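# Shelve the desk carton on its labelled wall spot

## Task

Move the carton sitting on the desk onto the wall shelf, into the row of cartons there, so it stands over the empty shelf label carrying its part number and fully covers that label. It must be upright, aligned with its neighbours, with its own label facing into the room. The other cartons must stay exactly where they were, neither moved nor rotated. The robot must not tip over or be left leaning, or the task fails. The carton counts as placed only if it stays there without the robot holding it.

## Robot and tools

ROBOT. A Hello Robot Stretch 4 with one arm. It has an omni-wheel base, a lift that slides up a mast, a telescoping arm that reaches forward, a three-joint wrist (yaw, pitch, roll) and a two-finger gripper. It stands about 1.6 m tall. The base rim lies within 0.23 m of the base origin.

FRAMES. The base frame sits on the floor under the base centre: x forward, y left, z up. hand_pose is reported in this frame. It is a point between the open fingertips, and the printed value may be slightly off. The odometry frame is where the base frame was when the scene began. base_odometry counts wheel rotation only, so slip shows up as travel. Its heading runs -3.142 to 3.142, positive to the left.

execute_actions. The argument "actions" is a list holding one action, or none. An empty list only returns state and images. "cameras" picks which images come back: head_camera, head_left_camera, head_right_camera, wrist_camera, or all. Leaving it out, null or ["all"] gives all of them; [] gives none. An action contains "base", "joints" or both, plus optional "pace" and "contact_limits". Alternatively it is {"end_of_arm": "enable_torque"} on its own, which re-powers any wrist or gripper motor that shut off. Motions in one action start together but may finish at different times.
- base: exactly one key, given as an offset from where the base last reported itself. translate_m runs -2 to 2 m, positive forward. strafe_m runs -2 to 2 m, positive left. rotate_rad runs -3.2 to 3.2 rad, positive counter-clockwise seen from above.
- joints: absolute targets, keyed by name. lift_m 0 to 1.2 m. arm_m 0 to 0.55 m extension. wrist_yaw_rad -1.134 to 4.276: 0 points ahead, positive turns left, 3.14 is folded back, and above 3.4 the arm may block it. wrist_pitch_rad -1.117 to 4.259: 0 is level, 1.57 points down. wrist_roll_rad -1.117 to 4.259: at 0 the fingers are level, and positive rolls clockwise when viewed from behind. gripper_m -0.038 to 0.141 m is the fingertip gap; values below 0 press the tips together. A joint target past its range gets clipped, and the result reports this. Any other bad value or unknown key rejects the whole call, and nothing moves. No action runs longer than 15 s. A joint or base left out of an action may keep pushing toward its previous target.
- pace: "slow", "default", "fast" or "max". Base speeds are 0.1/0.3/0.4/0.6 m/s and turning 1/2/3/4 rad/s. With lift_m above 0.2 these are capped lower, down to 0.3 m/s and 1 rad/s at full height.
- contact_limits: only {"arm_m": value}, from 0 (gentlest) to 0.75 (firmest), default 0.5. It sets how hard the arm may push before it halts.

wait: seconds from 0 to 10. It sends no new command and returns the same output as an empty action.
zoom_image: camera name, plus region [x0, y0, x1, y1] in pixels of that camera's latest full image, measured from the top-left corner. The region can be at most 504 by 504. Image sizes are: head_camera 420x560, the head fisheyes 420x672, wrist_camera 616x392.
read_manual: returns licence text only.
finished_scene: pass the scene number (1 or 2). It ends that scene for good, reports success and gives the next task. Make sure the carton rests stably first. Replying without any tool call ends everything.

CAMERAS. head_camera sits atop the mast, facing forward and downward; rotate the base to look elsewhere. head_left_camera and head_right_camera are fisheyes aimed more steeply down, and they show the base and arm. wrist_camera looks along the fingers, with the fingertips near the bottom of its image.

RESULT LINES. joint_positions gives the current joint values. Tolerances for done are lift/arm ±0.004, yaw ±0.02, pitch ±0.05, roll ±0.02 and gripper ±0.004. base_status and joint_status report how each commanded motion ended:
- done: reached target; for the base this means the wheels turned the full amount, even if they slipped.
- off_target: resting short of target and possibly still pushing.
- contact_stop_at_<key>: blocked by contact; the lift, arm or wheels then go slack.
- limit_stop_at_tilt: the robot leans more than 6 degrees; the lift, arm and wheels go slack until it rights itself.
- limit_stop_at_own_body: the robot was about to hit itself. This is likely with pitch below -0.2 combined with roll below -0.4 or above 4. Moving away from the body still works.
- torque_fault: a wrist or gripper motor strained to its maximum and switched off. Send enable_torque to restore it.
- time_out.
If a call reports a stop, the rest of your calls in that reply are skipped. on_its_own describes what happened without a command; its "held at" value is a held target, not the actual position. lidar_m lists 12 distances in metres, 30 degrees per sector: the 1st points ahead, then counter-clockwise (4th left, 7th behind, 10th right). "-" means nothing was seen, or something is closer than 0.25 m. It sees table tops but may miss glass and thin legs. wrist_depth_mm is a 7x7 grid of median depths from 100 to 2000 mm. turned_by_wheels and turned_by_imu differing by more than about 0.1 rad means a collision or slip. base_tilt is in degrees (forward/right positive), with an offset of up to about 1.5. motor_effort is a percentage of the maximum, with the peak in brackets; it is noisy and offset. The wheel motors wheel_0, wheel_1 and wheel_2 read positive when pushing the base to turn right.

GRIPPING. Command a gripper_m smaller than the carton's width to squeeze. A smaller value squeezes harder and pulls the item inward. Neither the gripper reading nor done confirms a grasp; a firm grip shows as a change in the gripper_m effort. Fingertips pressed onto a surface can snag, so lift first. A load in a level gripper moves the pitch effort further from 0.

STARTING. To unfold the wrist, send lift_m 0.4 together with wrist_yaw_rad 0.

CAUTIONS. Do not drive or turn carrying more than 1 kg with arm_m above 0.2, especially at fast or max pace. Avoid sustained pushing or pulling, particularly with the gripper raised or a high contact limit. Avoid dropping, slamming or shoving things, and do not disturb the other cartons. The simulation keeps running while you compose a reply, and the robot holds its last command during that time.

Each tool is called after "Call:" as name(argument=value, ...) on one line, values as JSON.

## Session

Call:
execute_actions(actions=[{"joints":{"lift_m":0.75,"wrist_yaw_rad":0,"gripper_m":0.14}}])

Scene clock: 3.03 s.
base_odometry: x=+0.000 y=+0.000 heading=+0.000 (m, m, rad; odometry frame)
turned_by_wheels: +0.000 (rad since the last result)
turned_by_imu: +0.001 (rad since the last result)
base_tilt: forward=+0.0 right=+0.3 (deg)
lidar_m: 1.94 2.00 1.94 2.57 1.88 1.83 1.70 1.34 1.27 1.40 2.10 1.79
base_status: not commanded
joint_positions: lift_m=+0.750 arm_m=+0.001 wrist_yaw_rad=+0.000 wrist_pitch_rad=-0.001 wrist_roll_rad=-0.014 gripper_m=+0.140
joint_status: all done
motor_effort: lift_m=+22(24) arm_m=+0(0) wrist_yaw_rad=+0(6) wrist_pitch_rad=-8(8) wrist_roll_rad=+0(0) gripper_m=+2(3) wheel_0=+1(0) wheel_1=+0(0) wheel_2=+0(0) (%)
hand_pose: x=+0.4605 y=-0.0873 z=+0.9282 quat_wxyz=(+1.000, -0.007, -0.001, +0.000) (m; base frame)
wrist_depth_mm: - - - - - - - / - - - - - - - / - - - - - - - / - - - - - - - / - - - - - - 1983 / 1983 212 - - - 212 - / 1921 - - 148 - - -
pictures: head_camera, head_left_camera, head_right_camera, wrist_camera
Images, in order (width x height): head_camera 420x560, head_left_camera 420x672, head_right_camera 420x672, wrist_camera 616x392.

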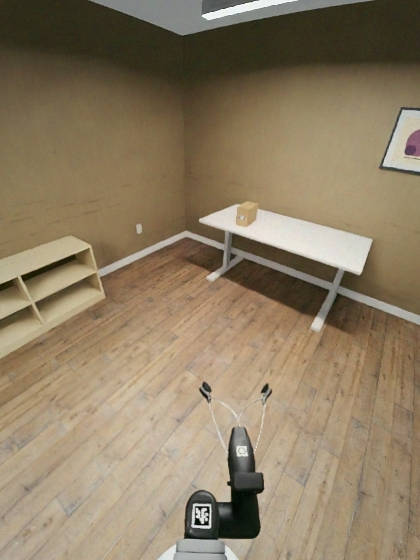

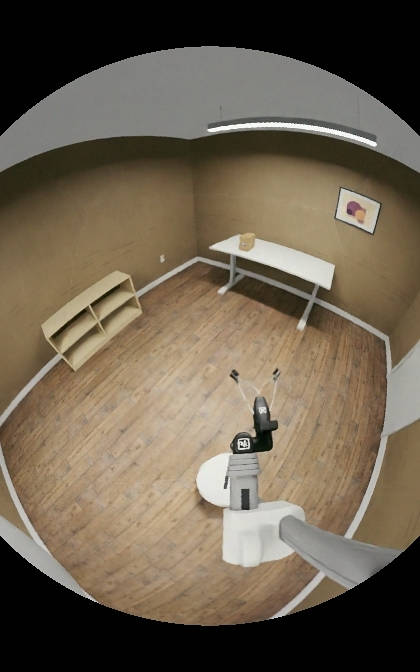

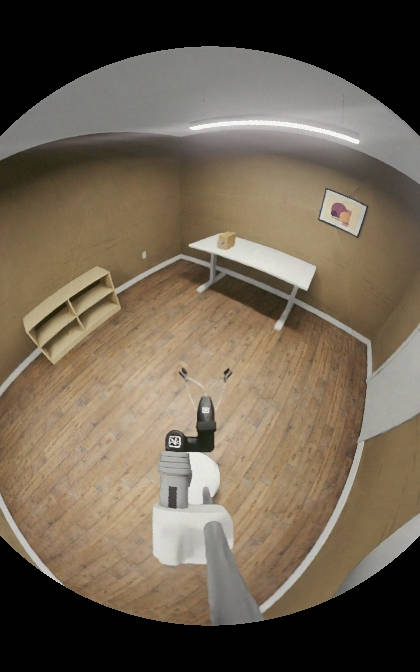

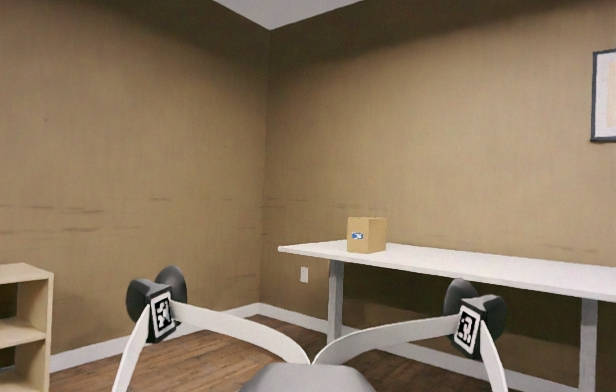

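Call:
execute_actions(actions=[{"base":{"translate_m":1.2},"pace":"fast"}], cameras=["head_camera","wrist_camera"])

Scene clock: 20.03 s.
base_odometry: x=+1.200 y=+0.000 heading=+0.000 (m, m, rad; odometry frame)
turned_by_wheels: +0.000 (rad since the last result)
turned_by_imu: +0.004 (rad since the last result)
base_tilt: forward=+0.0 right=+0.3 (deg)
lidar_m: 0.89 1.68 1.28 1.38 2.72 2.84 2.63 2.05 1.95 1.08 0.84 0.81
base_status: done
joint_positions: lift_m=+0.750 arm_m=+0.001 wrist_yaw_rad=+0.000 wrist_pitch_rad=-0.001 wrist_roll_rad=-0.014 gripper_m=+0.140
joint_status: not commanded
motor_effort: lift_m=+22(23) arm_m=+0(0) wrist_yaw_rad=+1(0) wrist_pitch_rad=-8(8) wrist_roll_rad=-1(1) gripper_m=+0(3) wheel_0=+0(9) wheel_1=+0(6) wheel_2=+0(10) (%)
hand_pose: x=+0.4604 y=-0.0874 z=+0.9282 quat_wxyz=(+1.000, -0.007, -0.001, +0.000) (m; base frame)
wrist_depth_mm: 1430 1708 - 1921 1618 1366 1205 / 1464 1708 - 1863 1576 1366 1229 / 1464 1808 - 1863 1576 1366 1205 / 1464 1756 - 1863 1576 1366 1229 / 1464 1756 - 1863 1464 1308 1205 / 1499 212 946 960 798 213 1060 / 1499 1708 - 148 691 609 668
pictures: head_camera, wrist_camera
Images, in order (width x height): head_camera 420x560, wrist_camera 616x392.

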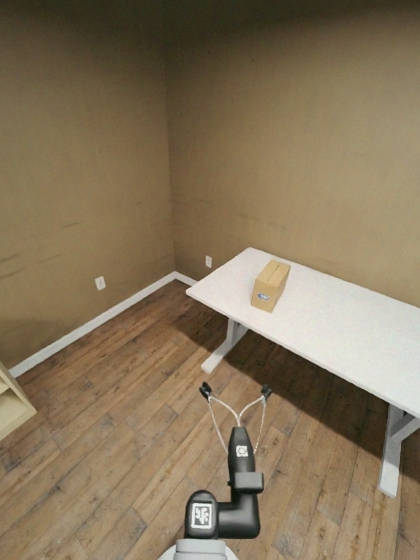

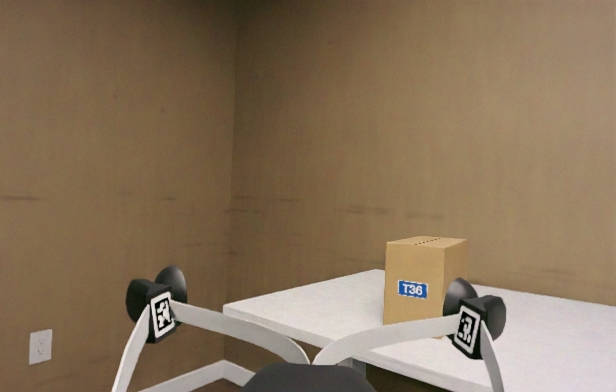

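Call:
execute_actions(actions=[{"base":{"rotate_rad":-0.72},"joints":{"lift_m":0.6}}], cameras=[])

Call:
execute_actions(actions=[{"base":{"strafe_m":0.56}}], cameras=["head_camera","wrist_camera"])

Scene clock: 40.77 s.
base_odometry: x=+1.200 y=+0.000 heading=-0.720 (m, m, rad; odometry frame)
turned_by_wheels: -0.720 (rad since the last result)
turned_by_imu: -0.719 (rad since the last result)
base_tilt: forward=+0.0 right=+0.3 (deg)
lidar_m: 0.84 0.85 1.10 1.29 1.31 1.68 3.07 2.91 2.17 1.98 2.02 0.89
base_status: done
joint_positions: lift_m=+0.600 arm_m=+0.001 wrist_yaw_rad=+0.000 wrist_pitch_rad=-0.001 wrist_roll_rad=-0.014 gripper_m=+0.140
joint_status: all done
motor_effort: lift_m=+13(22) arm_m=+0(0) wrist_yaw_rad=+1(1) wrist_pitch_rad=-8(8) wrist_roll_rad=-1(1) gripper_m=+1(3) wheel_0=-1(10) wheel_1=-2(7) wheel_2=-1(4) (%)
hand_pose: x=+0.4604 y=-0.0874 z=+0.7790 quat_wxyz=(+1.000, -0.007, -0.001, +0.000) (m; base frame)
wrist_depth_mm: 1430 1464 1499 1464 1499 1499 1537 / 1464 1430 1464 1464 1499 1499 1576 / 1397 1397 1464 1464 1537 1537 1537 / 750 1430 1464 1499 1464 1499 1537 / 715 759 809 854 931 991 1499 / 1430 211 1464 1464 1499 212 1499 / 1430 1430 1430 148 1499 1078 1537
pictures: none
No camera images: the call's "cameras" was empty. Leave "cameras" out to get every camera's image.

Scene clock: 43.97 s.
base_odometry: x=+1.569 y=+0.421 heading=-0.720 (m, m, rad; odometry frame)
turned_by_wheels: +0.000 (rad since the last result)
turned_by_imu: +0.002 (rad since the last result)
base_tilt: forward=+0.0 right=+0.3 (deg)
lidar_m: 0.76 0.80 1.19 0.72 0.73 0.94 3.11 3.01 2.76 2.52 1.27 0.82
base_status: done
joint_positions: lift_m=+0.600 arm_m=+0.001 wrist_yaw_rad=+0.000 wrist_pitch_rad=-0.001 wrist_roll_rad=-0.014 gripper_m=+0.140
joint_status: not commanded
motor_effort: lift_m=+14(13) arm_m=+0(1) wrist_yaw_rad=+1(1) wrist_pitch_rad=-8(7) wrist_roll_rad=+0(1) gripper_m=+2(1) wheel_0=+1(7) wheel_1=-2(8) wheel_2=+0(1) (%)
hand_pose: x=+0.4604 y=-0.0874 z=+0.7789 quat_wxyz=(+1.000, -0.007, -0.001, +0.000) (m; base frame)
wrist_depth_mm: 1366 1397 1430 1464 1430 1499 1464 / 1366 1397 1430 1397 1464 1464 1499 / 1366 1397 1430 1397 1464 1464 1464 / 1397 1366 1397 741 1430 1499 1464 / 1366 759 798 723 917 991 1060 / 1366 211 585 1397 1430 213 1464 / 1397 1397 1397 148 1430 1464 1464
pictures: head_camera, wrist_camera
Images, in order (width x height): head_camera 420x560, wrist_camera 616x392.

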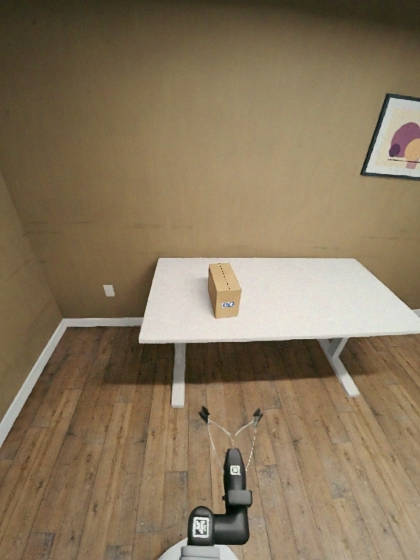

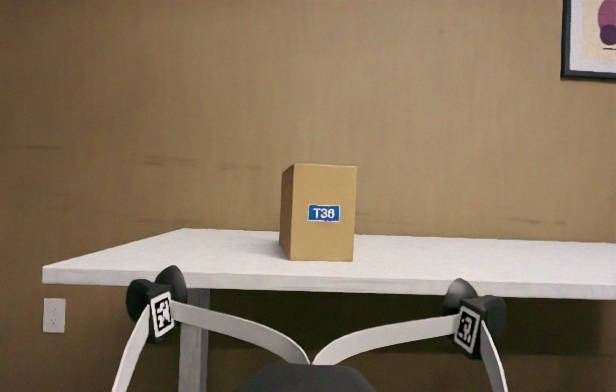

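Call:
execute_actions(actions=[{"base":{"rotate_rad":0.12}}], cameras=["wrist_camera"])

Scene clock: 58.50 s.
base_odometry: x=+1.569 y=+0.421 heading=-0.600 (m, m, rad; odometry frame)
turned_by_wheels: +0.120 (rad since the last result)
turned_by_imu: +0.121 (rad since the last result)
base_tilt: forward=+0.0 right=+0.3 (deg)
lidar_m: 0.76 1.58 1.16 0.73 0.78 1.09 3.17 3.15 2.68 2.51 1.09 0.81
base_status: done
joint_positions: lift_m=+0.600 arm_m=+0.001 wrist_yaw_rad=+0.000 wrist_pitch_rad=-0.001 wrist_roll_rad=-0.014 gripper_m=+0.140
joint_status: not commanded
motor_effort: lift_m=+14(14) arm_m=-1(0) wrist_yaw_rad=+1(1) wrist_pitch_rad=-8(8) wrist_roll_rad=+0(1) gripper_m=-1(1) wheel_0=-1(6) wheel_1=+1(5) wheel_2=-1(6) (%)
hand_pose: x=+0.4604 y=-0.0874 z=+0.7789 quat_wxyz=(+1.000, -0.007, -0.001, +0.000) (m; base frame)
wrist_depth_mm: 1499 1464 1430 1430 1397 1366 1366 / 1499 1464 1464 1430 1397 1366 1366 / 1499 1499 1430 1430 1397 1366 1366 / 1499 1464 1430 1397 715 1366 1366 / 1464 1464 798 831 707 991 1078 / 1499 212 585 1397 574 212 1308 / 1464 1430 1430 148 1366 1366 1336
pictures: wrist_camera
Images, in order (width x height): wrist_camera 616x392.

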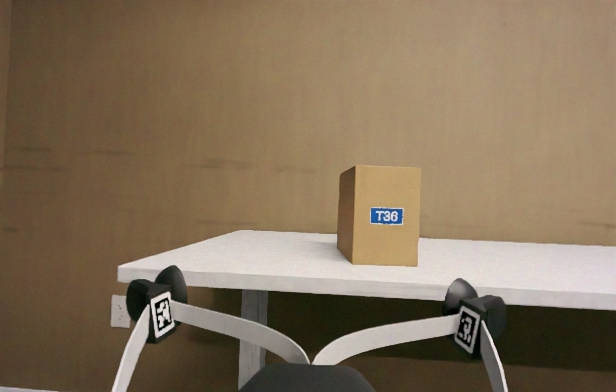

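Call:
execute_actions(actions=[{"base":{"strafe_m":-0.139}}], cameras=["wrist_camera"])

Scene clock: 79.83 s.
base_odometry: x=+1.491 y=+0.306 heading=-0.600 (m, m, rad; odometry frame)
turned_by_wheels: +0.000 (rad since the last result)
turned_by_imu: +0.001 (rad since the last result)
base_tilt: forward=+0.0 right=+0.3 (deg)
lidar_m: 0.74 0.80 1.30 0.88 0.94 1.27 3.14 3.15 2.52 2.38 1.10 0.81
base_status: done
joint_positions: lift_m=+0.600 arm_m=+0.001 wrist_yaw_rad=+0.000 wrist_pitch_rad=-0.001 wrist_roll_rad=-0.014 gripper_m=+0.140
joint_status: not commanded
motor_effort: lift_m=+14(14) arm_m=+0(0) wrist_yaw_rad=+1(1) wrist_pitch_rad=-8(8) wrist_roll_rad=+0(1) gripper_m=+0(1) wheel_0=+0(10) wheel_1=+1(7) wheel_2=+0(1) (%)
hand_pose: x=+0.4604 y=-0.0874 z=+0.7789 quat_wxyz=(+1.000, -0.007, -0.001, +0.000) (m; base frame)
wrist_depth_mm: 1499 1430 1430 1430 1397 1397 1366 / 1499 1464 1430 1430 1397 1366 1336 / 1464 1464 1464 1397 1397 1336 1336 / 1464 1464 1397 723 1397 1366 1336 / 1464 759 798 707 917 991 1078 / 1499 211 585 1397 564 213 591 / 1499 1430 1397 148 1366 1366 1366
pictures: wrist_camera
Images, in order (width x height): wrist_camera 616x392.

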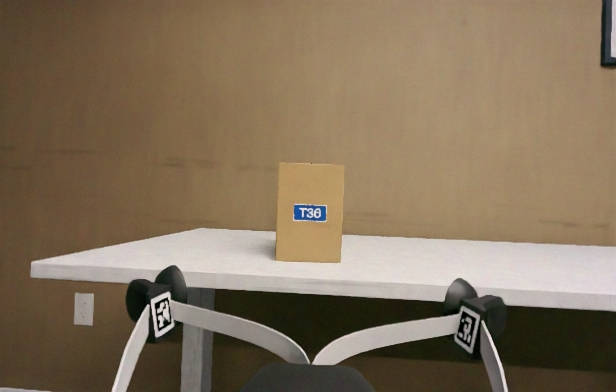

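Call:
execute_actions(actions=[{"base":{"translate_m":0.2},"joints":{"arm_m":0.24}}], cameras=["wrist_camera"])

Scene clock: 90.70 s.
base_odometry: x=+1.656 y=+0.193 heading=-0.600 (m, m, rad; odometry frame)
turned_by_wheels: +0.000 (rad since the last result)
turned_by_imu: +0.002 (rad since the last result)
base_tilt: forward=+0.0 right=+0.3 (deg)
lidar_m: 0.59 0.63 1.30 1.08 0.93 1.23 3.40 3.40 2.54 2.37 0.83 0.60
base_status: done
joint_positions: lift_m=+0.600 arm_m=+0.239 wrist_yaw_rad=+0.000 wrist_pitch_rad=-0.001 wrist_roll_rad=-0.014 gripper_m=+0.140
joint_status: all done
motor_effort: lift_m=+14(14) arm_m=+7(7) wrist_yaw_rad=+0(2) wrist_pitch_rad=-7(8) wrist_roll_rad=-1(0) gripper_m=+1(2) wheel_0=-1(3) wheel_1=+0(6) wheel_2=+0(8) (%)
hand_pose: x=+0.6982 y=-0.0874 z=+0.7789 quat_wxyz=(+1.000, -0.007, -0.001, +0.000) (m; base frame)
wrist_depth_mm: 1025 991 976 960 946 931 917 / 1008 991 960 960 946 931 917 / 991 991 270 271 931 931 904 / 991 976 270 271 931 931 917 / 1008 741 268 271 750 931 904 / 368 211 268 270 375 213 445 / 248 240 260 148 255 257 282
pictures: wrist_camera
Images, in order (width x height): wrist_camera 616x392.

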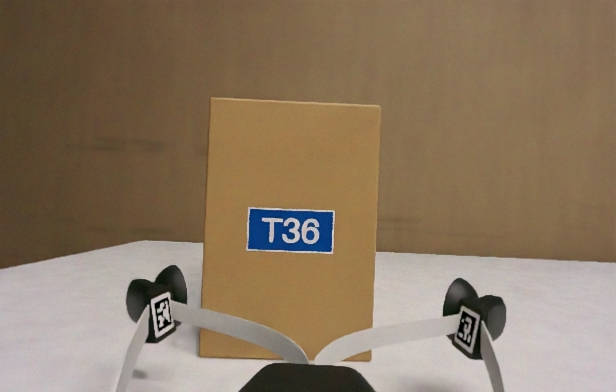

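Call:
execute_actions(actions=[{"base":{"strafe_m":0.02}}], cameras=[])

Call:
execute_actions(actions=[{"joints":{"arm_m":0.34},"pace":"slow"}], cameras=["wrist_camera"])

Scene clock: 100.67 s.
base_odometry: x=+1.667 y=+0.210 heading=-0.600 (m, m, rad; odometry frame)
turned_by_wheels: +0.000 (rad since the last result)
turned_by_imu: +0.001 (rad since the last result)
base_tilt: forward=+0.0 right=+0.3 (deg)
lidar_m: 0.59 0.62 1.28 1.07 0.90 1.26 3.38 3.41 2.52 2.43 0.84 0.60
base_status: done
joint_positions: lift_m=+0.600 arm_m=+0.239 wrist_yaw_rad=+0.000 wrist_pitch_rad=-0.001 wrist_roll_rad=-0.014 gripper_m=+0.140
joint_status: not commanded
motor_effort: lift_m=+14(14) arm_m=+7(7) wrist_yaw_rad=+1(1) wrist_pitch_rad=-8(8) wrist_roll_rad=+0(0) gripper_m=+2(1) wheel_0=+1(4) wheel_1=+0(9) wheel_2=+0(2) (%)
hand_pose: x=+0.6982 y=-0.0874 z=+0.7789 quat_wxyz=(+1.000, -0.007, -0.001, +0.000) (m; base frame)
wrist_depth_mm: 991 991 976 960 946 946 917 / 1008 976 976 960 946 917 917 / 1008 976 960 268 272 917 917 / 1008 976 976 268 271 931 917 / 1008 750 554 268 271 917 917 / 366 211 267 268 271 213 449 / 249 240 259 148 255 257 282
pictures: none
No camera images: the call's "cameras" was empty. Leave "cameras" out to get every camera's image.

Scene clock: 102.97 s.
base_odometry: x=+1.667 y=+0.210 heading=-0.600 (m, m, rad; odometry frame)
turned_by_wheels: +0.000 (rad since the last result)
turned_by_imu: +0.001 (rad since the last result)
base_tilt: forward=+0.0 right=+0.3 (deg)
lidar_m: 0.57 0.65 1.28 1.10 0.90 1.25 3.37 3.41 2.55 2.43 0.80 0.59
base_status: not commanded
joint_positions: lift_m=+0.600 arm_m=+0.339 wrist_yaw_rad=+0.000 wrist_pitch_rad=-0.001 wrist_roll_rad=-0.014 gripper_m=+0.140
joint_status: all done
motor_effort: lift_m=+14(14) arm_m=+7(8) wrist_yaw_rad=+1(1) wrist_pitch_rad=-8(8) wrist_roll_rad=-1(0) gripper_m=-1(1) wheel_0=+1(1) wheel_1=+0(0) wheel_2=+0(0) (%)
hand_pose: x=+0.7981 y=-0.0874 z=+0.7789 quat_wxyz=(+1.000, -0.007, -0.001, +0.000) (m; base frame)
wrist_depth_mm: 891 878 866 854 831 831 809 / 891 878 191 191 191 831 820 / 891 878 190 190 191 831 820 / 891 878 191 190 190 831 820 / 891 750 190 190 190 831 820 / 366 210 190 190 190 213 445 / 249 239 190 147 190 257 281
pictures: wrist_camera
Images, in order (width x height): wrist_camera 616x392.

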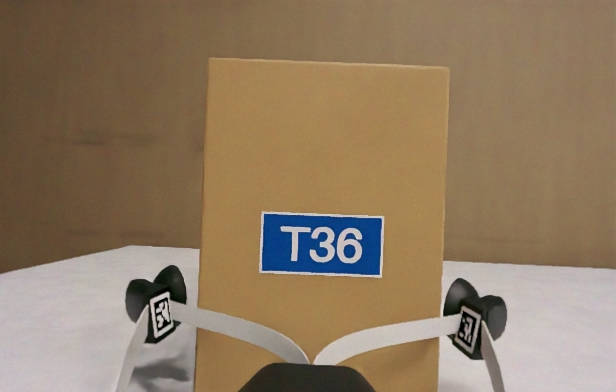

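Call:
execute_actions(actions=[{"joints":{"gripper_m":0.06}}], cameras=[])

Call:
execute_actions(actions=[{"joints":{"lift_m":0.66},"pace":"slow"}], cameras=[])

Call:
execute_actions(actions=[{"joints":{"arm_m":0.0},"base":{"translate_m":-0.2}}], cameras=["wrist_camera"])

Scene clock: 115.60 s.
base_odometry: x=+1.667 y=+0.210 heading=-0.600 (m, m, rad; odometry frame)
turned_by_wheels: +0.000 (rad since the last result)
turned_by_imu: +0.001 (rad since the last result)
base_tilt: forward=+0.0 right=+0.3 (deg)
lidar_m: 0.57 0.62 1.26 1.08 0.90 1.24 3.39 3.40 2.55 2.42 0.80 0.62
base_status: not commanded
joint_positions: lift_m=+0.600 arm_m=+0.339 wrist_yaw_rad=+0.000 wrist_pitch_rad=-0.001 wrist_roll_rad=-0.014 gripper_m=+0.060
joint_status: all done
motor_effort: lift_m=+14(14) arm_m=+7(7) wrist_yaw_rad=+1(0) wrist_pitch_rad=-8(7) wrist_roll_rad=+0(0) gripper_m=-18(22) wheel_0=+1(1) wheel_1=+0(0) wheel_2=+0(0) (%)
hand_pose: x=+0.7982 y=-0.0874 z=+0.7789 quat_wxyz=(+1.000, -0.007, -0.001, +0.000) (m; base frame)
wrist_depth_mm: 904 878 866 854 854 842 809 / 891 878 179 178 177 831 820 / 904 878 178 178 178 831 820 / 891 878 178 178 177 831 820 / 891 750 178 177 176 831 809 / 364 189 178 177 176 355 445 / 246 236 177 177 176 239 279
pictures: none
No camera images: the call's "cameras" was empty. Leave "cameras" out to get every camera's image.

Scene clock: 116.97 s.
base_odometry: x=+1.667 y=+0.210 heading=-0.600 (m, m, rad; odometry frame)
turned_by_wheels: +0.000 (rad since the last result)
turned_by_imu: +0.000 (rad since the last result)
base_tilt: forward=+0.0 right=+0.3 (deg)
lidar_m: 0.58 0.60 1.29 1.08 0.89 1.23 3.38 3.42 2.56 2.43 0.82 0.60
base_status: not commanded
joint_positions: lift_m=+0.660 arm_m=+0.339 wrist_yaw_rad=+0.000 wrist_pitch_rad=+0.001 wrist_roll_rad=-0.014 gripper_m=+0.060
joint_status: all done
motor_effort: lift_m=+24(26) arm_m=+7(7) wrist_yaw_rad=+1(1) wrist_pitch_rad=-15(14) wrist_roll_rad=-1(0) gripper_m=-18(20) wheel_0=+1(1) wheel_1=+0(0) wheel_2=+0(1) (%)
hand_pose: x=+0.7982 y=-0.0874 z=+0.8375 quat_wxyz=(+1.000, -0.007, +0.000, +0.000) (m; base frame)
wrist_depth_mm: 904 878 878 854 831 820 809 / 891 878 185 184 183 831 820 / 891 878 183 182 181 820 820 / 891 878 181 181 180 831 809 / 878 878 180 179 178 831 809 / 554 189 178 177 177 585 668 / 375 357 176 176 175 366 427
pictures: none
No camera images: the call's "cameras" was empty. Leave "cameras" out to get every camera's image.

Scene clock: 119.10 s.
base_odometry: x=+1.502 y=+0.323 heading=-0.601 (m, m, rad; odometry frame)
turned_by_wheels: +0.000 (rad since the last result)
turned_by_imu: +0.000 (rad since the last result)
base_tilt: forward=+0.0 right=+0.3 (deg)
lidar_m: 0.39 0.83 1.28 0.84 0.90 1.29 3.16 3.17 2.51 2.40 1.09 0.41
base_status: done
joint_positions: lift_m=+0.660 arm_m=+0.002 wrist_yaw_rad=+0.000 wrist_pitch_rad=+0.001 wrist_roll_rad=-0.014 gripper_m=+0.060
joint_status: all done
motor_effort: lift_m=+23(23) arm_m=-7(7) wrist_yaw_rad=+2(0) wrist_pitch_rad=-14(15) wrist_roll_rad=-1(0) gripper_m=-18(19) wheel_0=-1(4) wheel_1=+0(6) wheel_2=-1(8) (%)
hand_pose: x=+0.4616 y=-0.0875 z=+0.8375 quat_wxyz=(+1.000, -0.007, +0.001, +0.000) (m; base frame)
wrist_depth_mm: 1499 1464 1430 1430 1397 1397 1366 / 1464 1464 185 184 183 1336 1366 / 1499 1464 183 182 182 1366 1366 / 1464 1464 181 180 180 1366 1366 / 1464 1430 180 179 178 1366 1336 / 1464 189 178 178 177 597 683 / 1499 1430 177 176 175 1336 1336
pictures: wrist_camera
Images, in order (width x height): wrist_camera 616x392.

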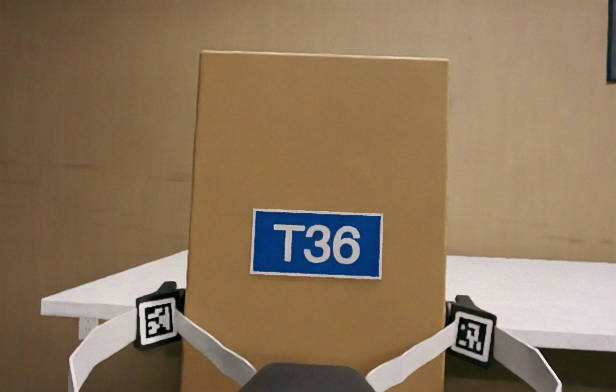

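Call:
execute_actions(actions=[{"base":{"rotate_rad":-3.19}}], cameras=["head_camera","head_left_camera","head_right_camera"])

Scene clock: 128.63 s.
base_odometry: x=+1.502 y=+0.323 heading=+2.493 (m, m, rad; odometry frame)
turned_by_wheels: -3.190 (rad since the last result)
turned_by_imu: -3.188 (rad since the last result)
base_tilt: forward=+0.0 right=+0.3 (deg)
lidar_m: 0.40 2.97 2.59 2.45 1.18 0.82 0.79 0.84 1.31 0.84 0.88 0.41
base_status: done
joint_positions: lift_m=+0.660 arm_m=+0.002 wrist_yaw_rad=+0.000 wrist_pitch_rad=+0.001 wrist_roll_rad=-0.014 gripper_m=+0.060
joint_status: not commanded
motor_effort: lift_m=+23(23) arm_m=-7(7) wrist_yaw_rad=+1(0) wrist_pitch_rad=-14(14) wrist_roll_rad=-1(0) gripper_m=-18(20) wheel_0=+1(8) wheel_1=+0(8) wheel_2=-1(6) (%)
hand_pose: x=+0.4616 y=-0.0874 z=+0.8375 quat_wxyz=(+1.000, -0.007, +0.001, +0.000) (m; base frame)
wrist_depth_mm: - - - - - - 1921 / - - 185 184 183 - 1863 / - - 183 182 181 - 1863 / - - 182 181 180 - 1863 / - - 180 179 179 - 1863 / - 189 178 177 177 - 1863 / 1983 1983 176 176 175 1983 1078
pictures: head_camera, head_left_camera, head_right_camera
Images, in order (width x height): head_camera 420x560, head_left_camera 420x672, head_right_camera 420x672.

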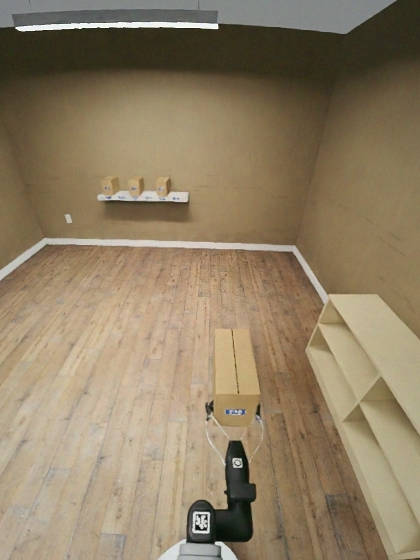

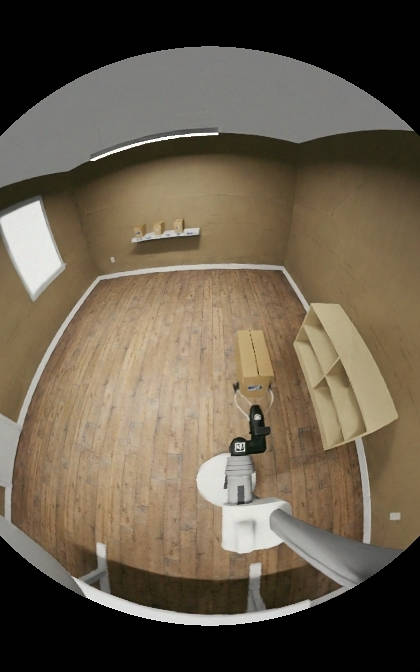

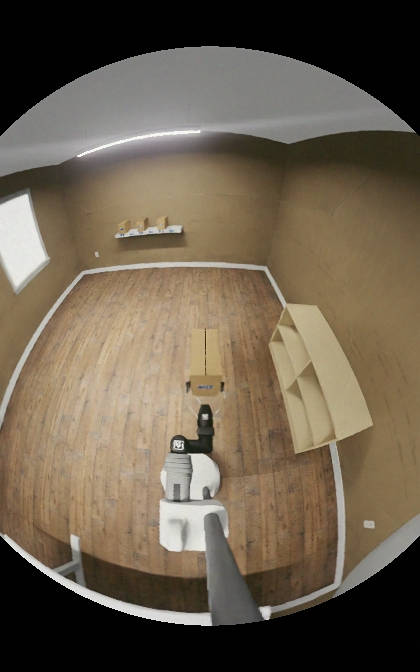

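Call:
execute_actions(actions=[{"base":{"strafe_m":0.9}}], cameras=[])

Call:
execute_actions(actions=[{"base":{"translate_m":2.0},"pace":"fast"}], cameras=["head_camera","wrist_camera"])

Scene clock: 141.03 s.
base_odometry: x=+0.958 y=-0.394 heading=+2.493 (m, m, rad; odometry frame)
turned_by_wheels: +0.000 (rad since the last result)
turned_by_imu: +0.004 (rad since the last result)
base_tilt: forward=+0.0 right=+0.3 (deg)
lidar_m: 0.38 2.24 1.63 1.50 1.61 0.82 0.78 0.84 1.15 1.73 1.82 0.40
base_status: done
joint_positions: lift_m=+0.660 arm_m=+0.002 wrist_yaw_rad=+0.000 wrist_pitch_rad=+0.001 wrist_roll_rad=-0.014 gripper_m=+0.060
joint_status: not commanded
motor_effort: lift_m=+22(23) arm_m=-7(7) wrist_yaw_rad=+1(1) wrist_pitch_rad=-15(15) wrist_roll_rad=-1(0) gripper_m=-15(18) wheel_0=+1(7) wheel_1=-1(9) wheel_2=+0(2) (%)
hand_pose: x=+0.4616 y=-0.0874 z=+0.8375 quat_wxyz=(+1.000, -0.007, +0.001, +0.000) (m; base frame)
wrist_depth_mm: - - - - - - - / - - 184 185 183 - - / - - 183 182 182 - - / - - 181 181 180 - - / - - 180 179 179 - - / - 188 178 178 177 - - / - 1983 176 176 175 1983 -
pictures: none
No camera images: the call's "cameras" was empty. Leave "cameras" out to get every camera's image.

Scene clock: 147.43 s.
base_odometry: x=-0.635 y=+0.814 heading=+2.493 (m, m, rad; odometry frame)
turned_by_wheels: +0.000 (rad since the last result)
turned_by_imu: +0.005 (rad since the last result)
base_tilt: forward=+0.0 right=+0.3 (deg)
lidar_m: 0.39 0.89 1.57 1.54 1.63 2.27 3.64 2.49 1.83 2.09 1.62 0.42
base_status: done
joint_positions: lift_m=+0.660 arm_m=+0.002 wrist_yaw_rad=+0.000 wrist_pitch_rad=+0.001 wrist_roll_rad=-0.014 gripper_m=+0.060
joint_status: not commanded
motor_effort: lift_m=+23(22) arm_m=-7(7) wrist_yaw_rad=+2(1) wrist_pitch_rad=-15(15) wrist_roll_rad=-1(0) gripper_m=-19(18) wheel_0=+0(12) wheel_1=-1(5) wheel_2=+1(11) (%)
hand_pose: x=+0.4616 y=-0.0874 z=+0.8375 quat_wxyz=(+1.000, -0.007, +0.001, +0.000) (m; base frame)
wrist_depth_mm: 960 960 946 931 931 931 917 / 960 946 185 184 183 931 917 / 946 946 183 182 181 917 917 / 683 820 181 180 180 917 931 / 683 676 180 179 178 661 917 / 946 189 178 178 177 661 917 / 960 946 177 176 175 917 917
pictures: head_camera, wrist_camera
Images, in order (width x height): head_camera 420x560, wrist_camera 616x392.

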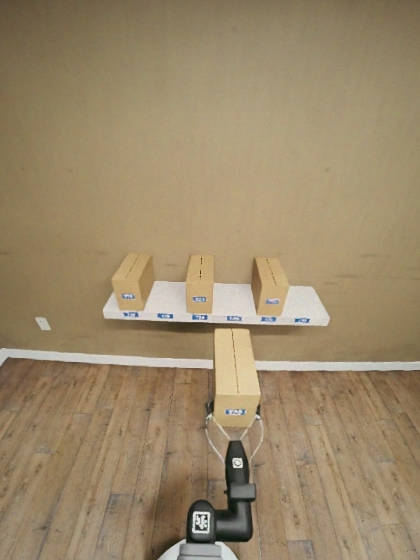

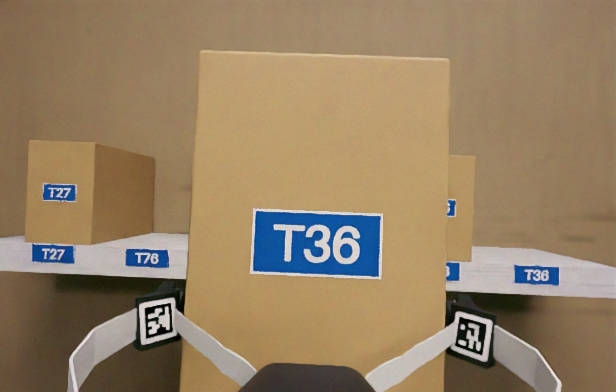

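Call:
execute_actions(actions=[{"base":{"rotate_rad":-0.034},"joints":{"lift_m":0.76}}], cameras=["wrist_camera"])

Scene clock: 156.60 s.
base_odometry: x=-0.635 y=+0.814 heading=+2.458 (m, m, rad; odometry frame)
turned_by_wheels: -0.034 (rad since the last result)
turned_by_imu: -0.033 (rad since the last result)
base_tilt: forward=+0.0 right=+0.3 (deg)
lidar_m: 0.36 0.91 1.56 1.55 1.61 2.20 3.62 2.95 1.79 2.10 1.67 0.39
base_status: done
joint_positions: lift_m=+0.760 arm_m=+0.002 wrist_yaw_rad=+0.000 wrist_pitch_rad=+0.001 wrist_roll_rad=-0.014 gripper_m=+0.060
joint_status: all done
motor_effort: lift_m=+23(22) arm_m=-7(7) wrist_yaw_rad=+2(2) wrist_pitch_rad=-14(15) wrist_roll_rad=-1(0) gripper_m=-18(18) wheel_0=-1(3) wheel_1=+0(3) wheel_2=-1(6) (%)
hand_pose: x=+0.4616 y=-0.0875 z=+0.9375 quat_wxyz=(+1.000, -0.007, +0.001, +0.000) (m; base frame)
wrist_depth_mm: 946 946 931 931 946 960 960 / 931 946 185 184 183 946 960 / 931 946 183 182 182 931 946 / 946 946 181 181 180 946 946 / 668 946 180 179 179 931 946 / 668 189 178 178 177 676 946 / 931 931 176 176 175 931 946
pictures: wrist_camera
Images, in order (width x height): wrist_camera 616x392.

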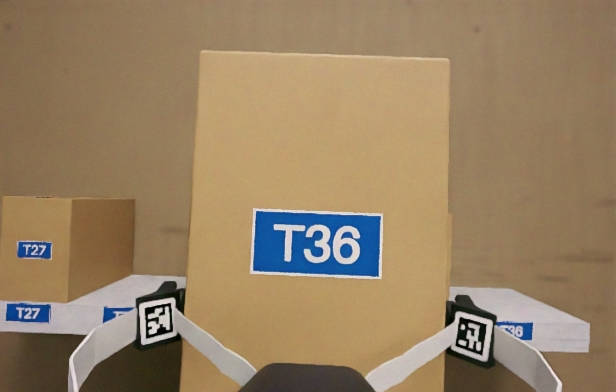

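Call:
execute_actions(actions=[{"base":{"strafe_m":-0.345},"joints":{"lift_m":0.73}}], cameras=[])

Call:
execute_actions(actions=[{"base":{"translate_m":0.17}}], cameras=["wrist_camera"])

Scene clock: 171.87 s.
base_odometry: x=-0.417 y=+1.082 heading=+2.458 (m, m, rad; odometry frame)
turned_by_wheels: +0.000 (rad since the last result)
turned_by_imu: +0.001 (rad since the last result)
base_tilt: forward=+0.0 right=+0.3 (deg)
lidar_m: 0.39 0.89 1.21 1.90 1.97 2.64 3.62 2.11 1.51 1.76 1.72 0.41
base_status: done
joint_positions: lift_m=+0.730 arm_m=+0.002 wrist_yaw_rad=+0.000 wrist_pitch_rad=+0.001 wrist_roll_rad=-0.014 gripper_m=+0.060
joint_status: all done
motor_effort: lift_m=+14(22) arm_m=-7(7) wrist_yaw_rad=+1(2) wrist_pitch_rad=-14(15) wrist_roll_rad=-1(1) gripper_m=-18(16) wheel_0=-2(11) wheel_1=+1(9) wheel_2=+0(1) (%)
hand_pose: x=+0.4616 y=-0.0874 z=+0.9082 quat_wxyz=(+1.000, -0.007, +0.001, +0.000) (m; base frame)
wrist_depth_mm: 960 960 960 960 960 960 946 / 960 960 185 185 183 946 976 / 946 946 183 182 181 946 960 / 691 960 181 180 180 946 960 / 691 904 180 179 178 946 960 / 683 189 178 177 177 960 960 / 931 960 176 176 175 960 960
pictures: none
No camera images: the call's "cameras" was empty. Leave "cameras" out to get every camera's image.

Scene clock: 173.80 s.
base_odometry: x=-0.549 y=+1.189 heading=+2.459 (m, m, rad; odometry frame)
turned_by_wheels: +0.000 (rad since the last result)
turned_by_imu: +0.001 (rad since the last result)
base_tilt: forward=+0.0 right=+0.3 (deg)
lidar_m: 0.39 0.72 0.98 1.90 1.97 2.69 3.82 2.10 1.57 1.77 1.47 0.41
base_status: done
joint_positions: lift_m=+0.730 arm_m=+0.002 wrist_yaw_rad=+0.000 wrist_pitch_rad=+0.001 wrist_roll_rad=-0.014 gripper_m=+0.060
joint_status: not commanded
motor_effort: lift_m=+14(14) arm_m=-7(7) wrist_yaw_rad=+1(1) wrist_pitch_rad=-15(14) wrist_roll_rad=-1(0) gripper_m=-18(16) wheel_0=+1(3) wheel_1=+0(4) wheel_2=+2(8) (%)
hand_pose: x=+0.4616 y=-0.0874 z=+0.9082 quat_wxyz=(+1.000, -0.007, +0.001, +0.000) (m; base frame)
wrist_depth_mm: 768 788 788 788 778 778 788 / 778 778 185 183 183 788 788 / 768 778 182 182 181 788 788 / 676 788 181 181 180 788 788 / 654 778 180 179 178 788 778 / 549 189 178 178 177 768 778 / 512 778 176 176 175 778 768
pictures: wrist_camera
Images, in order (width x height): wrist_camera 616x392.

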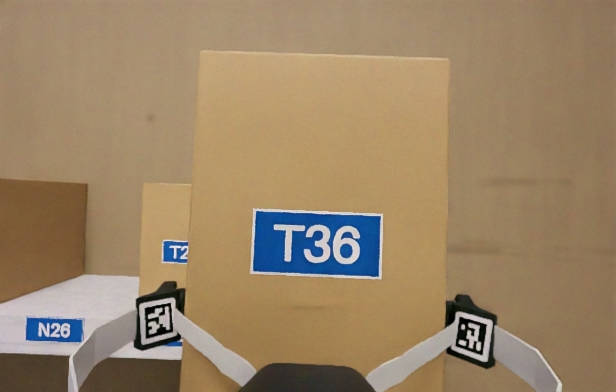

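Call:
execute_actions(actions=[{"joints":{"arm_m":0.34},"pace":"slow","contact_limits":{"arm_m":0.2}}], cameras=["wrist_camera"])

Scene clock: 189.27 s.
base_odometry: x=-0.549 y=+1.189 heading=+2.459 (m, m, rad; odometry frame)
turned_by_wheels: +0.000 (rad since the last result)
turned_by_imu: +0.002 (rad since the last result)
base_tilt: forward=+0.0 right=+0.3 (deg)
lidar_m: 0.68 0.73 0.99 1.89 1.96 2.66 3.80 2.12 1.57 1.76 1.46 0.76
base_status: not commanded
joint_positions: lift_m=+0.730 arm_m=+0.339 wrist_yaw_rad=+0.000 wrist_pitch_rad=+0.001 wrist_roll_rad=-0.014 gripper_m=+0.060
joint_status: all done
motor_effort: lift_m=+14(14) arm_m=+7(8) wrist_yaw_rad=+1(1) wrist_pitch_rad=-15(15) wrist_roll_rad=-1(0) gripper_m=-17(17) wheel_0=+1(1) wheel_1=+0(0) wheel_2=+2(2) (%)
contact_limits: arm_m 0.2
hand_pose: x=+0.7981 y=-0.0874 z=+0.9082 quat_wxyz=(+1.000, -0.007, +0.001, +0.000) (m; base frame)
wrist_depth_mm: 433 436 436 436 436 436 439 / 433 433 183 182 181 436 436 / 436 436 182 181 180 436 439 / 177 247 180 180 179 436 439 / 177 250 179 178 178 436 439 / 177 189 178 177 177 436 436 / 176 238 177 176 175 433 436
pictures: wrist_camera
Images, in order (width x height): wrist_camera 616x392.

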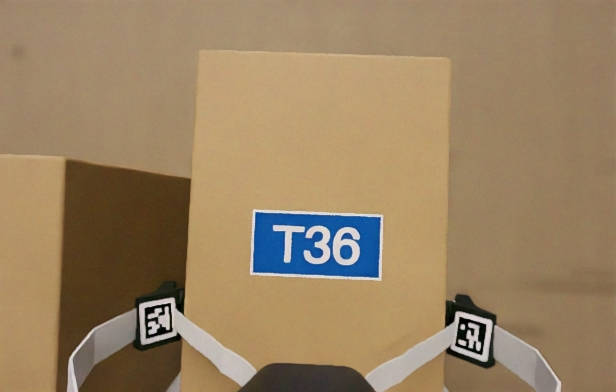

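Call:
execute_actions(actions=[{"joints":{"arm_m":0.33,"lift_m":0.688},"pace":"slow"}], cameras=["wrist_camera"])

Scene clock: 198.40 s.
base_odometry: x=-0.549 y=+1.189 heading=+2.459 (m, m, rad; odometry frame)
turned_by_wheels: +0.000 (rad since the last result)
turned_by_imu: +0.001 (rad since the last result)
base_tilt: forward=+0.0 right=+0.3 (deg)
lidar_m: 0.69 0.73 0.98 1.91 1.95 2.64 3.81 2.09 1.61 1.75 1.45 0.76
base_status: not commanded
joint_positions: lift_m=+0.688 arm_m=+0.331 wrist_yaw_rad=+0.000 wrist_pitch_rad=+0.001 wrist_roll_rad=-0.014 gripper_m=+0.060
joint_status: all done
motor_effort: lift_m=+13(14) arm_m=-7(7) wrist_yaw_rad=+2(1) wrist_pitch_rad=-15(14) wrist_roll_rad=-1(1) gripper_m=-16(18) wheel_0=+1(1) wheel_1=+0(0) wheel_2=+2(1) (%)
hand_pose: x=+0.7906 y=-0.0874 z=+0.8663 quat_wxyz=(+1.000, -0.007, +0.001, +0.000) (m; base frame)
wrist_depth_mm: 442 442 442 442 445 445 445 / 185 439 184 183 182 442 445 / 185 243 182 181 181 445 445 / 185 246 181 181 180 442 442 / 184 249 180 179 178 445 445 / 184 189 178 177 177 445 445 / 184 238 176 176 175 263 445
pictures: wrist_camera
Images, in order (width x height): wrist_camera 616x392.

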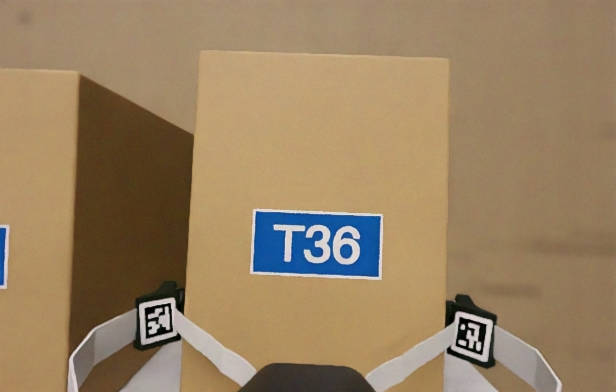

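~8 mm still to go.

Call:
execute_actions(actions=[{"joints":{"lift_m":0.68},"pace":"slow"}], cameras=[])

Call:
execute_actions(actions=[{"joints":{"gripper_m":0.135},"pace":"slow"}], cameras=[])

Call:
execute_actions(actions=[{"joints":{"arm_m":0.0}}], cameras=["wrist_camera","head_camera"])

Scene clock: 212.57 s.
base_odometry: x=-0.549 y=+1.189 heading=+2.459 (m, m, rad; odometry frame)
turned_by_wheels: +0.000 (rad since the last result)
turned_by_imu: +0.001 (rad since the last result)
base_tilt: forward=+0.0 right=+0.3 (deg)
lidar_m: 0.69 0.70 1.01 1.90 1.94 2.63 3.81 2.09 1.54 1.76 1.47 1.03
base_status: not commanded
joint_positions: lift_m=+0.680 arm_m=+0.331 wrist_yaw_rad=+0.000 wrist_pitch_rad=+0.000 wrist_roll_rad=-0.014 gripper_m=+0.060
joint_status: all done
motor_effort: lift_m=+13(14) arm_m=-7(7) wrist_yaw_rad=+1(1) wrist_pitch_rad=-14(14) wrist_roll_rad=+0(1) gripper_m=-17(20) wheel_0=+1(1) wheel_1=+0(0) wheel_2=+1(2) (%)
hand_pose: x=+0.7906 y=-0.0874 z=+0.8584 quat_wxyz=(+1.000, -0.007, +0.000, +0.000) (m; base frame)
wrist_depth_mm: 442 439 445 442 445 449 445 / 184 442 180 179 179 445 445 / 185 243 180 179 178 445 445 / 185 246 179 179 177 445 445 / 184 249 178 177 177 445 445 / 183 189 178 178 177 445 445 / 184 232 177 177 175 247 445
pictures: none
No camera images: the call's "cameras" was empty. Leave "cameras" out to get every camera's image.

Scene clock: 216.07 s.
base_odometry: x=-0.549 y=+1.189 heading=+2.458 (m, m, rad; odometry frame)
turned_by_wheels: +0.000 (rad since the last result)
turned_by_imu: +0.001 (rad since the last result)
base_tilt: forward=+0.0 right=+0.3 (deg)
lidar_m: 0.70 0.72 1.00 1.90 1.98 2.68 3.83 2.09 1.60 1.74 1.47 1.02
base_status: not commanded
joint_positions: lift_m=+0.680 arm_m=+0.331 wrist_yaw_rad=-0.001 wrist_pitch_rad=-0.001 wrist_roll_rad=-0.014 gripper_m=+0.135
joint_status: all done
motor_effort: lift_m=+14(14) arm_m=-5(7) wrist_yaw_rad=+3(11) wrist_pitch_rad=-10(19) wrist_roll_rad=-1(0) gripper_m=+4(21) wheel_0=+1(1) wheel_1=+0(0) wheel_2=-2(2) (%)
hand_pose: x=+0.7901 y=-0.0876 z=+0.8588 quat_wxyz=(+1.000, -0.007, +0.000, +0.000) (m; base frame)
wrist_depth_mm: 442 442 445 445 445 445 452 / 185 442 442 192 193 445 449 / 185 245 192 191 192 449 445 / 185 247 191 192 191 445 445 / 185 249 191 191 191 445 445 / 185 208 191 191 191 213 442 / 185 224 190 147 192 268 449
pictures: none
No camera images: the call's "cameras" was empty. Leave "cameras" out to get every camera's image.

Scene clock: 218.17 s.
base_odometry: x=-0.549 y=+1.189 heading=+2.458 (m, m, rad; odometry frame)
turned_by_wheels: +0.000 (rad since the last result)
turned_by_imu: +0.001 (rad since the last result)
base_tilt: forward=+0.0 right=+0.3 (deg)
lidar_m: 0.71 0.72 1.00 1.90 1.99 2.64 3.83 2.09 1.59 1.77 1.46 0.74
base_status: not commanded
joint_positions: lift_m=+0.680 arm_m=+0.002 wrist_yaw_rad=+0.000 wrist_pitch_rad=-0.001 wrist_roll_rad=-0.014 gripper_m=+0.135
joint_status: all done
motor_effort: lift_m=+14(14) arm_m=-7(7) wrist_yaw_rad=+1(3) wrist_pitch_rad=-9(9) wrist_roll_rad=-1(1) gripper_m=-2(0) wheel_0=+1(1) wheel_1=+0(0) wheel_2=-1(2) (%)
hand_pose: x=+0.4616 y=-0.0874 z=+0.8588 quat_wxyz=(+1.000, -0.007, -0.001, +0.000) (m; base frame)
wrist_depth_mm: 768 778 788 778 788 788 788 / 778 778 778 788 778 788 788 / 778 768 778 788 788 788 788 / 634 768 521 525 778 778 778 / 609 564 517 525 778 778 778 / 512 508 512 512 512 213 788 / 778 768 788 148 778 778 778
pictures: head_camera, wrist_camera
Images, in order (width x height): head_camera 420x560, wrist_camera 616x392.

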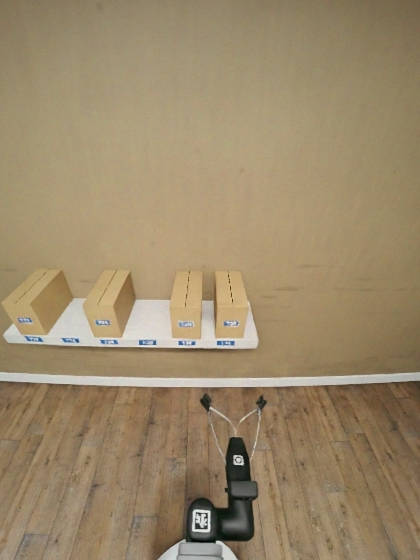

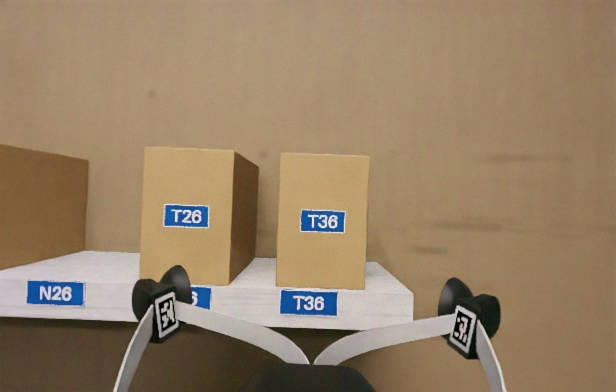

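Call:
execute_actions(actions=[{"base":{"strafe_m":-0.115},"joints":{"gripper_m":0.0,"lift_m":0.705}}], cameras=[])

Call:
execute_actions(actions=[{"joints":{"arm_m":0.46}}], cameras=[])

Call:
execute_actions(actions=[{"base":{"strafe_m":0.022},"pace":"slow"}], cameras=[])

Call:
execute_actions(actions=[{"base":{"strafe_m":-0.025}}], cameras=[])

Call:
execute_actions(actions=[{"joints":{"arm_m":0.0}}], cameras=["wrist_camera","head_camera"])

Scene clock: 236.70 s.
base_odometry: x=-0.477 y=+1.278 heading=+2.458 (m, m, rad; odometry frame)
turned_by_wheels: +0.000 (rad since the last result)
turned_by_imu: +0.001 (rad since the last result)
base_tilt: forward=+0.0 right=+0.3 (deg)
lidar_m: 0.71 0.72 0.99 2.03 2.08 2.80 3.81 1.87 1.48 1.64 1.46 1.02
base_status: done
joint_positions: lift_m=+0.705 arm_m=+0.002 wrist_yaw_rad=+0.000 wrist_pitch_rad=-0.001 wrist_roll_rad=-0.014 gripper_m=+0.000
joint_status: all done
motor_effort: lift_m=+23(24) arm_m=-7(7) wrist_yaw_rad=+1(1) wrist_pitch_rad=-8(9) wrist_roll_rad=+0(0) gripper_m=-5(5) wheel_0=-2(12) wheel_1=+1(9) wheel_2=+0(2) (%)
hand_pose: x=+0.4616 y=-0.0874 z=+0.8831 quat_wxyz=(+1.000, -0.007, -0.001, +0.000) (m; base frame)
wrist_depth_mm: 778 788 788 798 798 798 788 / 778 788 788 778 788 788 798 / 778 788 778 788 788 788 788 / 741 521 525 798 798 788 788 / 661 525 530 788 788 788 788 / 517 512 517 205 788 788 788 / 778 768 778 158 181 778 788
pictures: none
No camera images: the call's "cameras" was empty. Leave "cameras" out to get every camera's image.

Scene clock: 239.13 s.
base_odometry: x=-0.477 y=+1.278 heading=+2.458 (m, m, rad; odometry frame)
turned_by_wheels: +0.000 (rad since the last result)
turned_by_imu: +0.001 (rad since the last result)
base_tilt: forward=-0.1 right=+0.3 (deg)
lidar_m: 0.70 0.72 0.97 2.03 2.08 2.82 3.86 1.90 1.46 1.65 1.43 1.02
base_status: not commanded
joint_positions: lift_m=+0.705 arm_m=+0.459 wrist_yaw_rad=+0.000 wrist_pitch_rad=-0.001 wrist_roll_rad=-0.014 gripper_m=+0.000
joint_status: all done
motor_effort: lift_m=+23(23) arm_m=+7(7) wrist_yaw_rad=+1(1) wrist_pitch_rad=-7(8) wrist_roll_rad=+0(1) gripper_m=-1(2) wheel_0=-1(2) wheel_1=+1(1) wheel_2=+0(0) (%)
hand_pose: x=+0.9182 y=-0.0874 z=+0.8832 quat_wxyz=(+1.000, -0.007, -0.001, +0.000) (m; base frame)
wrist_depth_mm: - 319 320 319 320 322 324 / - 118 319 319 320 320 322 / - 120 225 319 322 320 320 / - 121 229 319 320 320 322 / - 123 236 319 320 319 320 / - 124 185 206 319 320 320 / - 117 190 158 181 319 320
pictures: none
No camera images: the call's "cameras" was empty. Leave "cameras" out to get every camera's image.

Scene clock: 240.30 s.
base_odometry: x=-0.491 y=+1.261 heading=+2.458 (m, m, rad; odometry frame)
turned_by_wheels: +0.000 (rad since the last result)
turned_by_imu: +0.001 (rad since the last result)
base_tilt: forward=+0.0 right=+0.3 (deg)
lidar_m: 0.72 0.71 1.00 1.99 2.04 2.79 3.85 1.88 1.52 1.65 1.47 1.01
base_status: done
joint_positions: lift_m=+0.705 arm_m=+0.459 wrist_yaw_rad=+0.000 wrist_pitch_rad=-0.001 wrist_roll_rad=-0.014 gripper_m=+0.000
joint_status: not commanded
motor_effort: lift_m=+23(23) arm_m=+7(7) wrist_yaw_rad=+1(1) wrist_pitch_rad=-7(8) wrist_roll_rad=+0(1) gripper_m=-4(4) wheel_0=+0(1) wheel_1=+1(5) wheel_2=+0(1) (%)
hand_pose: x=+0.9182 y=-0.0874 z=+0.8832 quat_wxyz=(+1.000, -0.007, -0.001, +0.000) (m; base frame)
wrist_depth_mm: - 319 319 320 319 320 320 / - 111 319 319 320 320 322 / - 113 176 319 319 320 320 / - 114 179 317 319 319 320 / - 112 182 317 317 319 319 / - 113 168 204 317 319 319 / - 113 169 159 181 317 317
pictures: none
No camera images: the call's "cameras" was empty. Leave "cameras" out to get every camera's image.

Scene clock: 241.27 s.
base_odometry: x=-0.475 y=+1.281 heading=+2.458 (m, m, rad; odometry frame)
turned_by_wheels: +0.000 (rad since the last result)
turned_by_imu: +0.000 (rad since the last result)
base_tilt: forward=+0.0 right=+0.3 (deg)
lidar_m: 0.71 0.74 1.00 2.00 2.10 2.80 3.82 1.87 1.47 1.63 1.48 0.99
base_status: done
joint_positions: lift_m=+0.705 arm_m=+0.459 wrist_yaw_rad=+0.000 wrist_pitch_rad=-0.001 wrist_roll_rad=-0.014 gripper_m=+0.000
joint_status: not commanded
motor_effort: lift_m=+23(23) arm_m=+7(7) wrist_yaw_rad=+1(1) wrist_pitch_rad=-8(7) wrist_roll_rad=+0(0) gripper_m=-3(5) wheel_0=+0(8) wheel_1=+0(7) wheel_2=+0(2) (%)
hand_pose: x=+0.9182 y=-0.0874 z=+0.8832 quat_wxyz=(+1.000, -0.007, -0.001, +0.000) (m; base frame)
wrist_depth_mm: 319 319 320 320 320 322 320 / 108 319 320 320 322 320 322 / 109 147 319 320 319 320 322 / 110 148 265 320 319 320 320 / 111 150 271 319 320 320 320 / 112 151 224 206 319 320 320 / 110 143 229 158 181 319 320
pictures: none
No camera images: the call's "cameras" was empty. Leave "cameras" out to get every camera's image.

Scene clock: 243.70 s.
base_odometry: x=-0.475 y=+1.281 heading=+2.458 (m, m, rad; odometry frame)
turned_by_wheels: +0.000 (rad since the last result)
turned_by_imu: +0.001 (rad since the last result)
base_tilt: forward=+0.0 right=+0.3 (deg)
lidar_m: 0.69 0.73 1.02 2.02 2.08 2.82 3.83 1.85 1.50 1.63 1.46 1.03
base_status: not commanded
joint_positions: lift_m=+0.705 arm_m=+0.002 wrist_yaw_rad=+0.000 wrist_pitch_rad=-0.001 wrist_roll_rad=-0.014 gripper_m=+0.000
joint_status: all done
motor_effort: lift_m=+23(22) arm_m=-7(7) wrist_yaw_rad=+1(1) wrist_pitch_rad=-8(8) wrist_roll_rad=-1(1) gripper_m=-4(3) wheel_0=+0(0) wheel_1=+0(0) wheel_2=+0(0) (%)
hand_pose: x=+0.4616 y=-0.0874 z=+0.8831 quat_wxyz=(+1.000, -0.007, -0.001, +0.000) (m; base frame)
wrist_depth_mm: 788 788 788 788 788 788 788 / 788 778 788 788 788 788 788 / 788 778 788 788 788 788 788 / 715 521 525 778 798 788 778 / 647 521 525 788 788 778 788 / 517 517 512 206 788 788 788 / 778 778 788 158 181 778 788
pictures: head_camera, wrist_camera
Images, in order (width x height): head_camera 420x560, wrist_camera 616x392.

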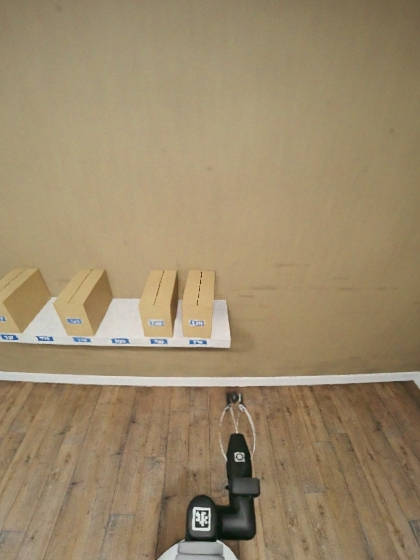

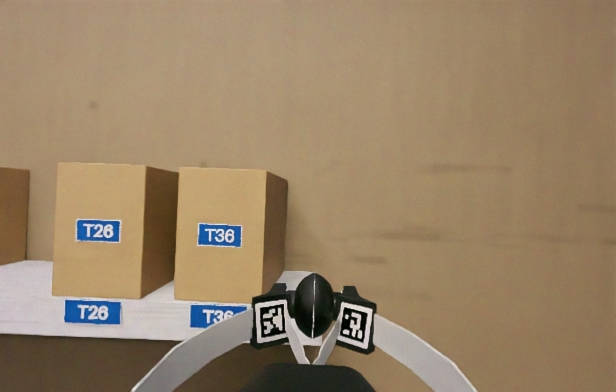

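Call:
finished_scene(scene=2)

The scene is finished: the task was done.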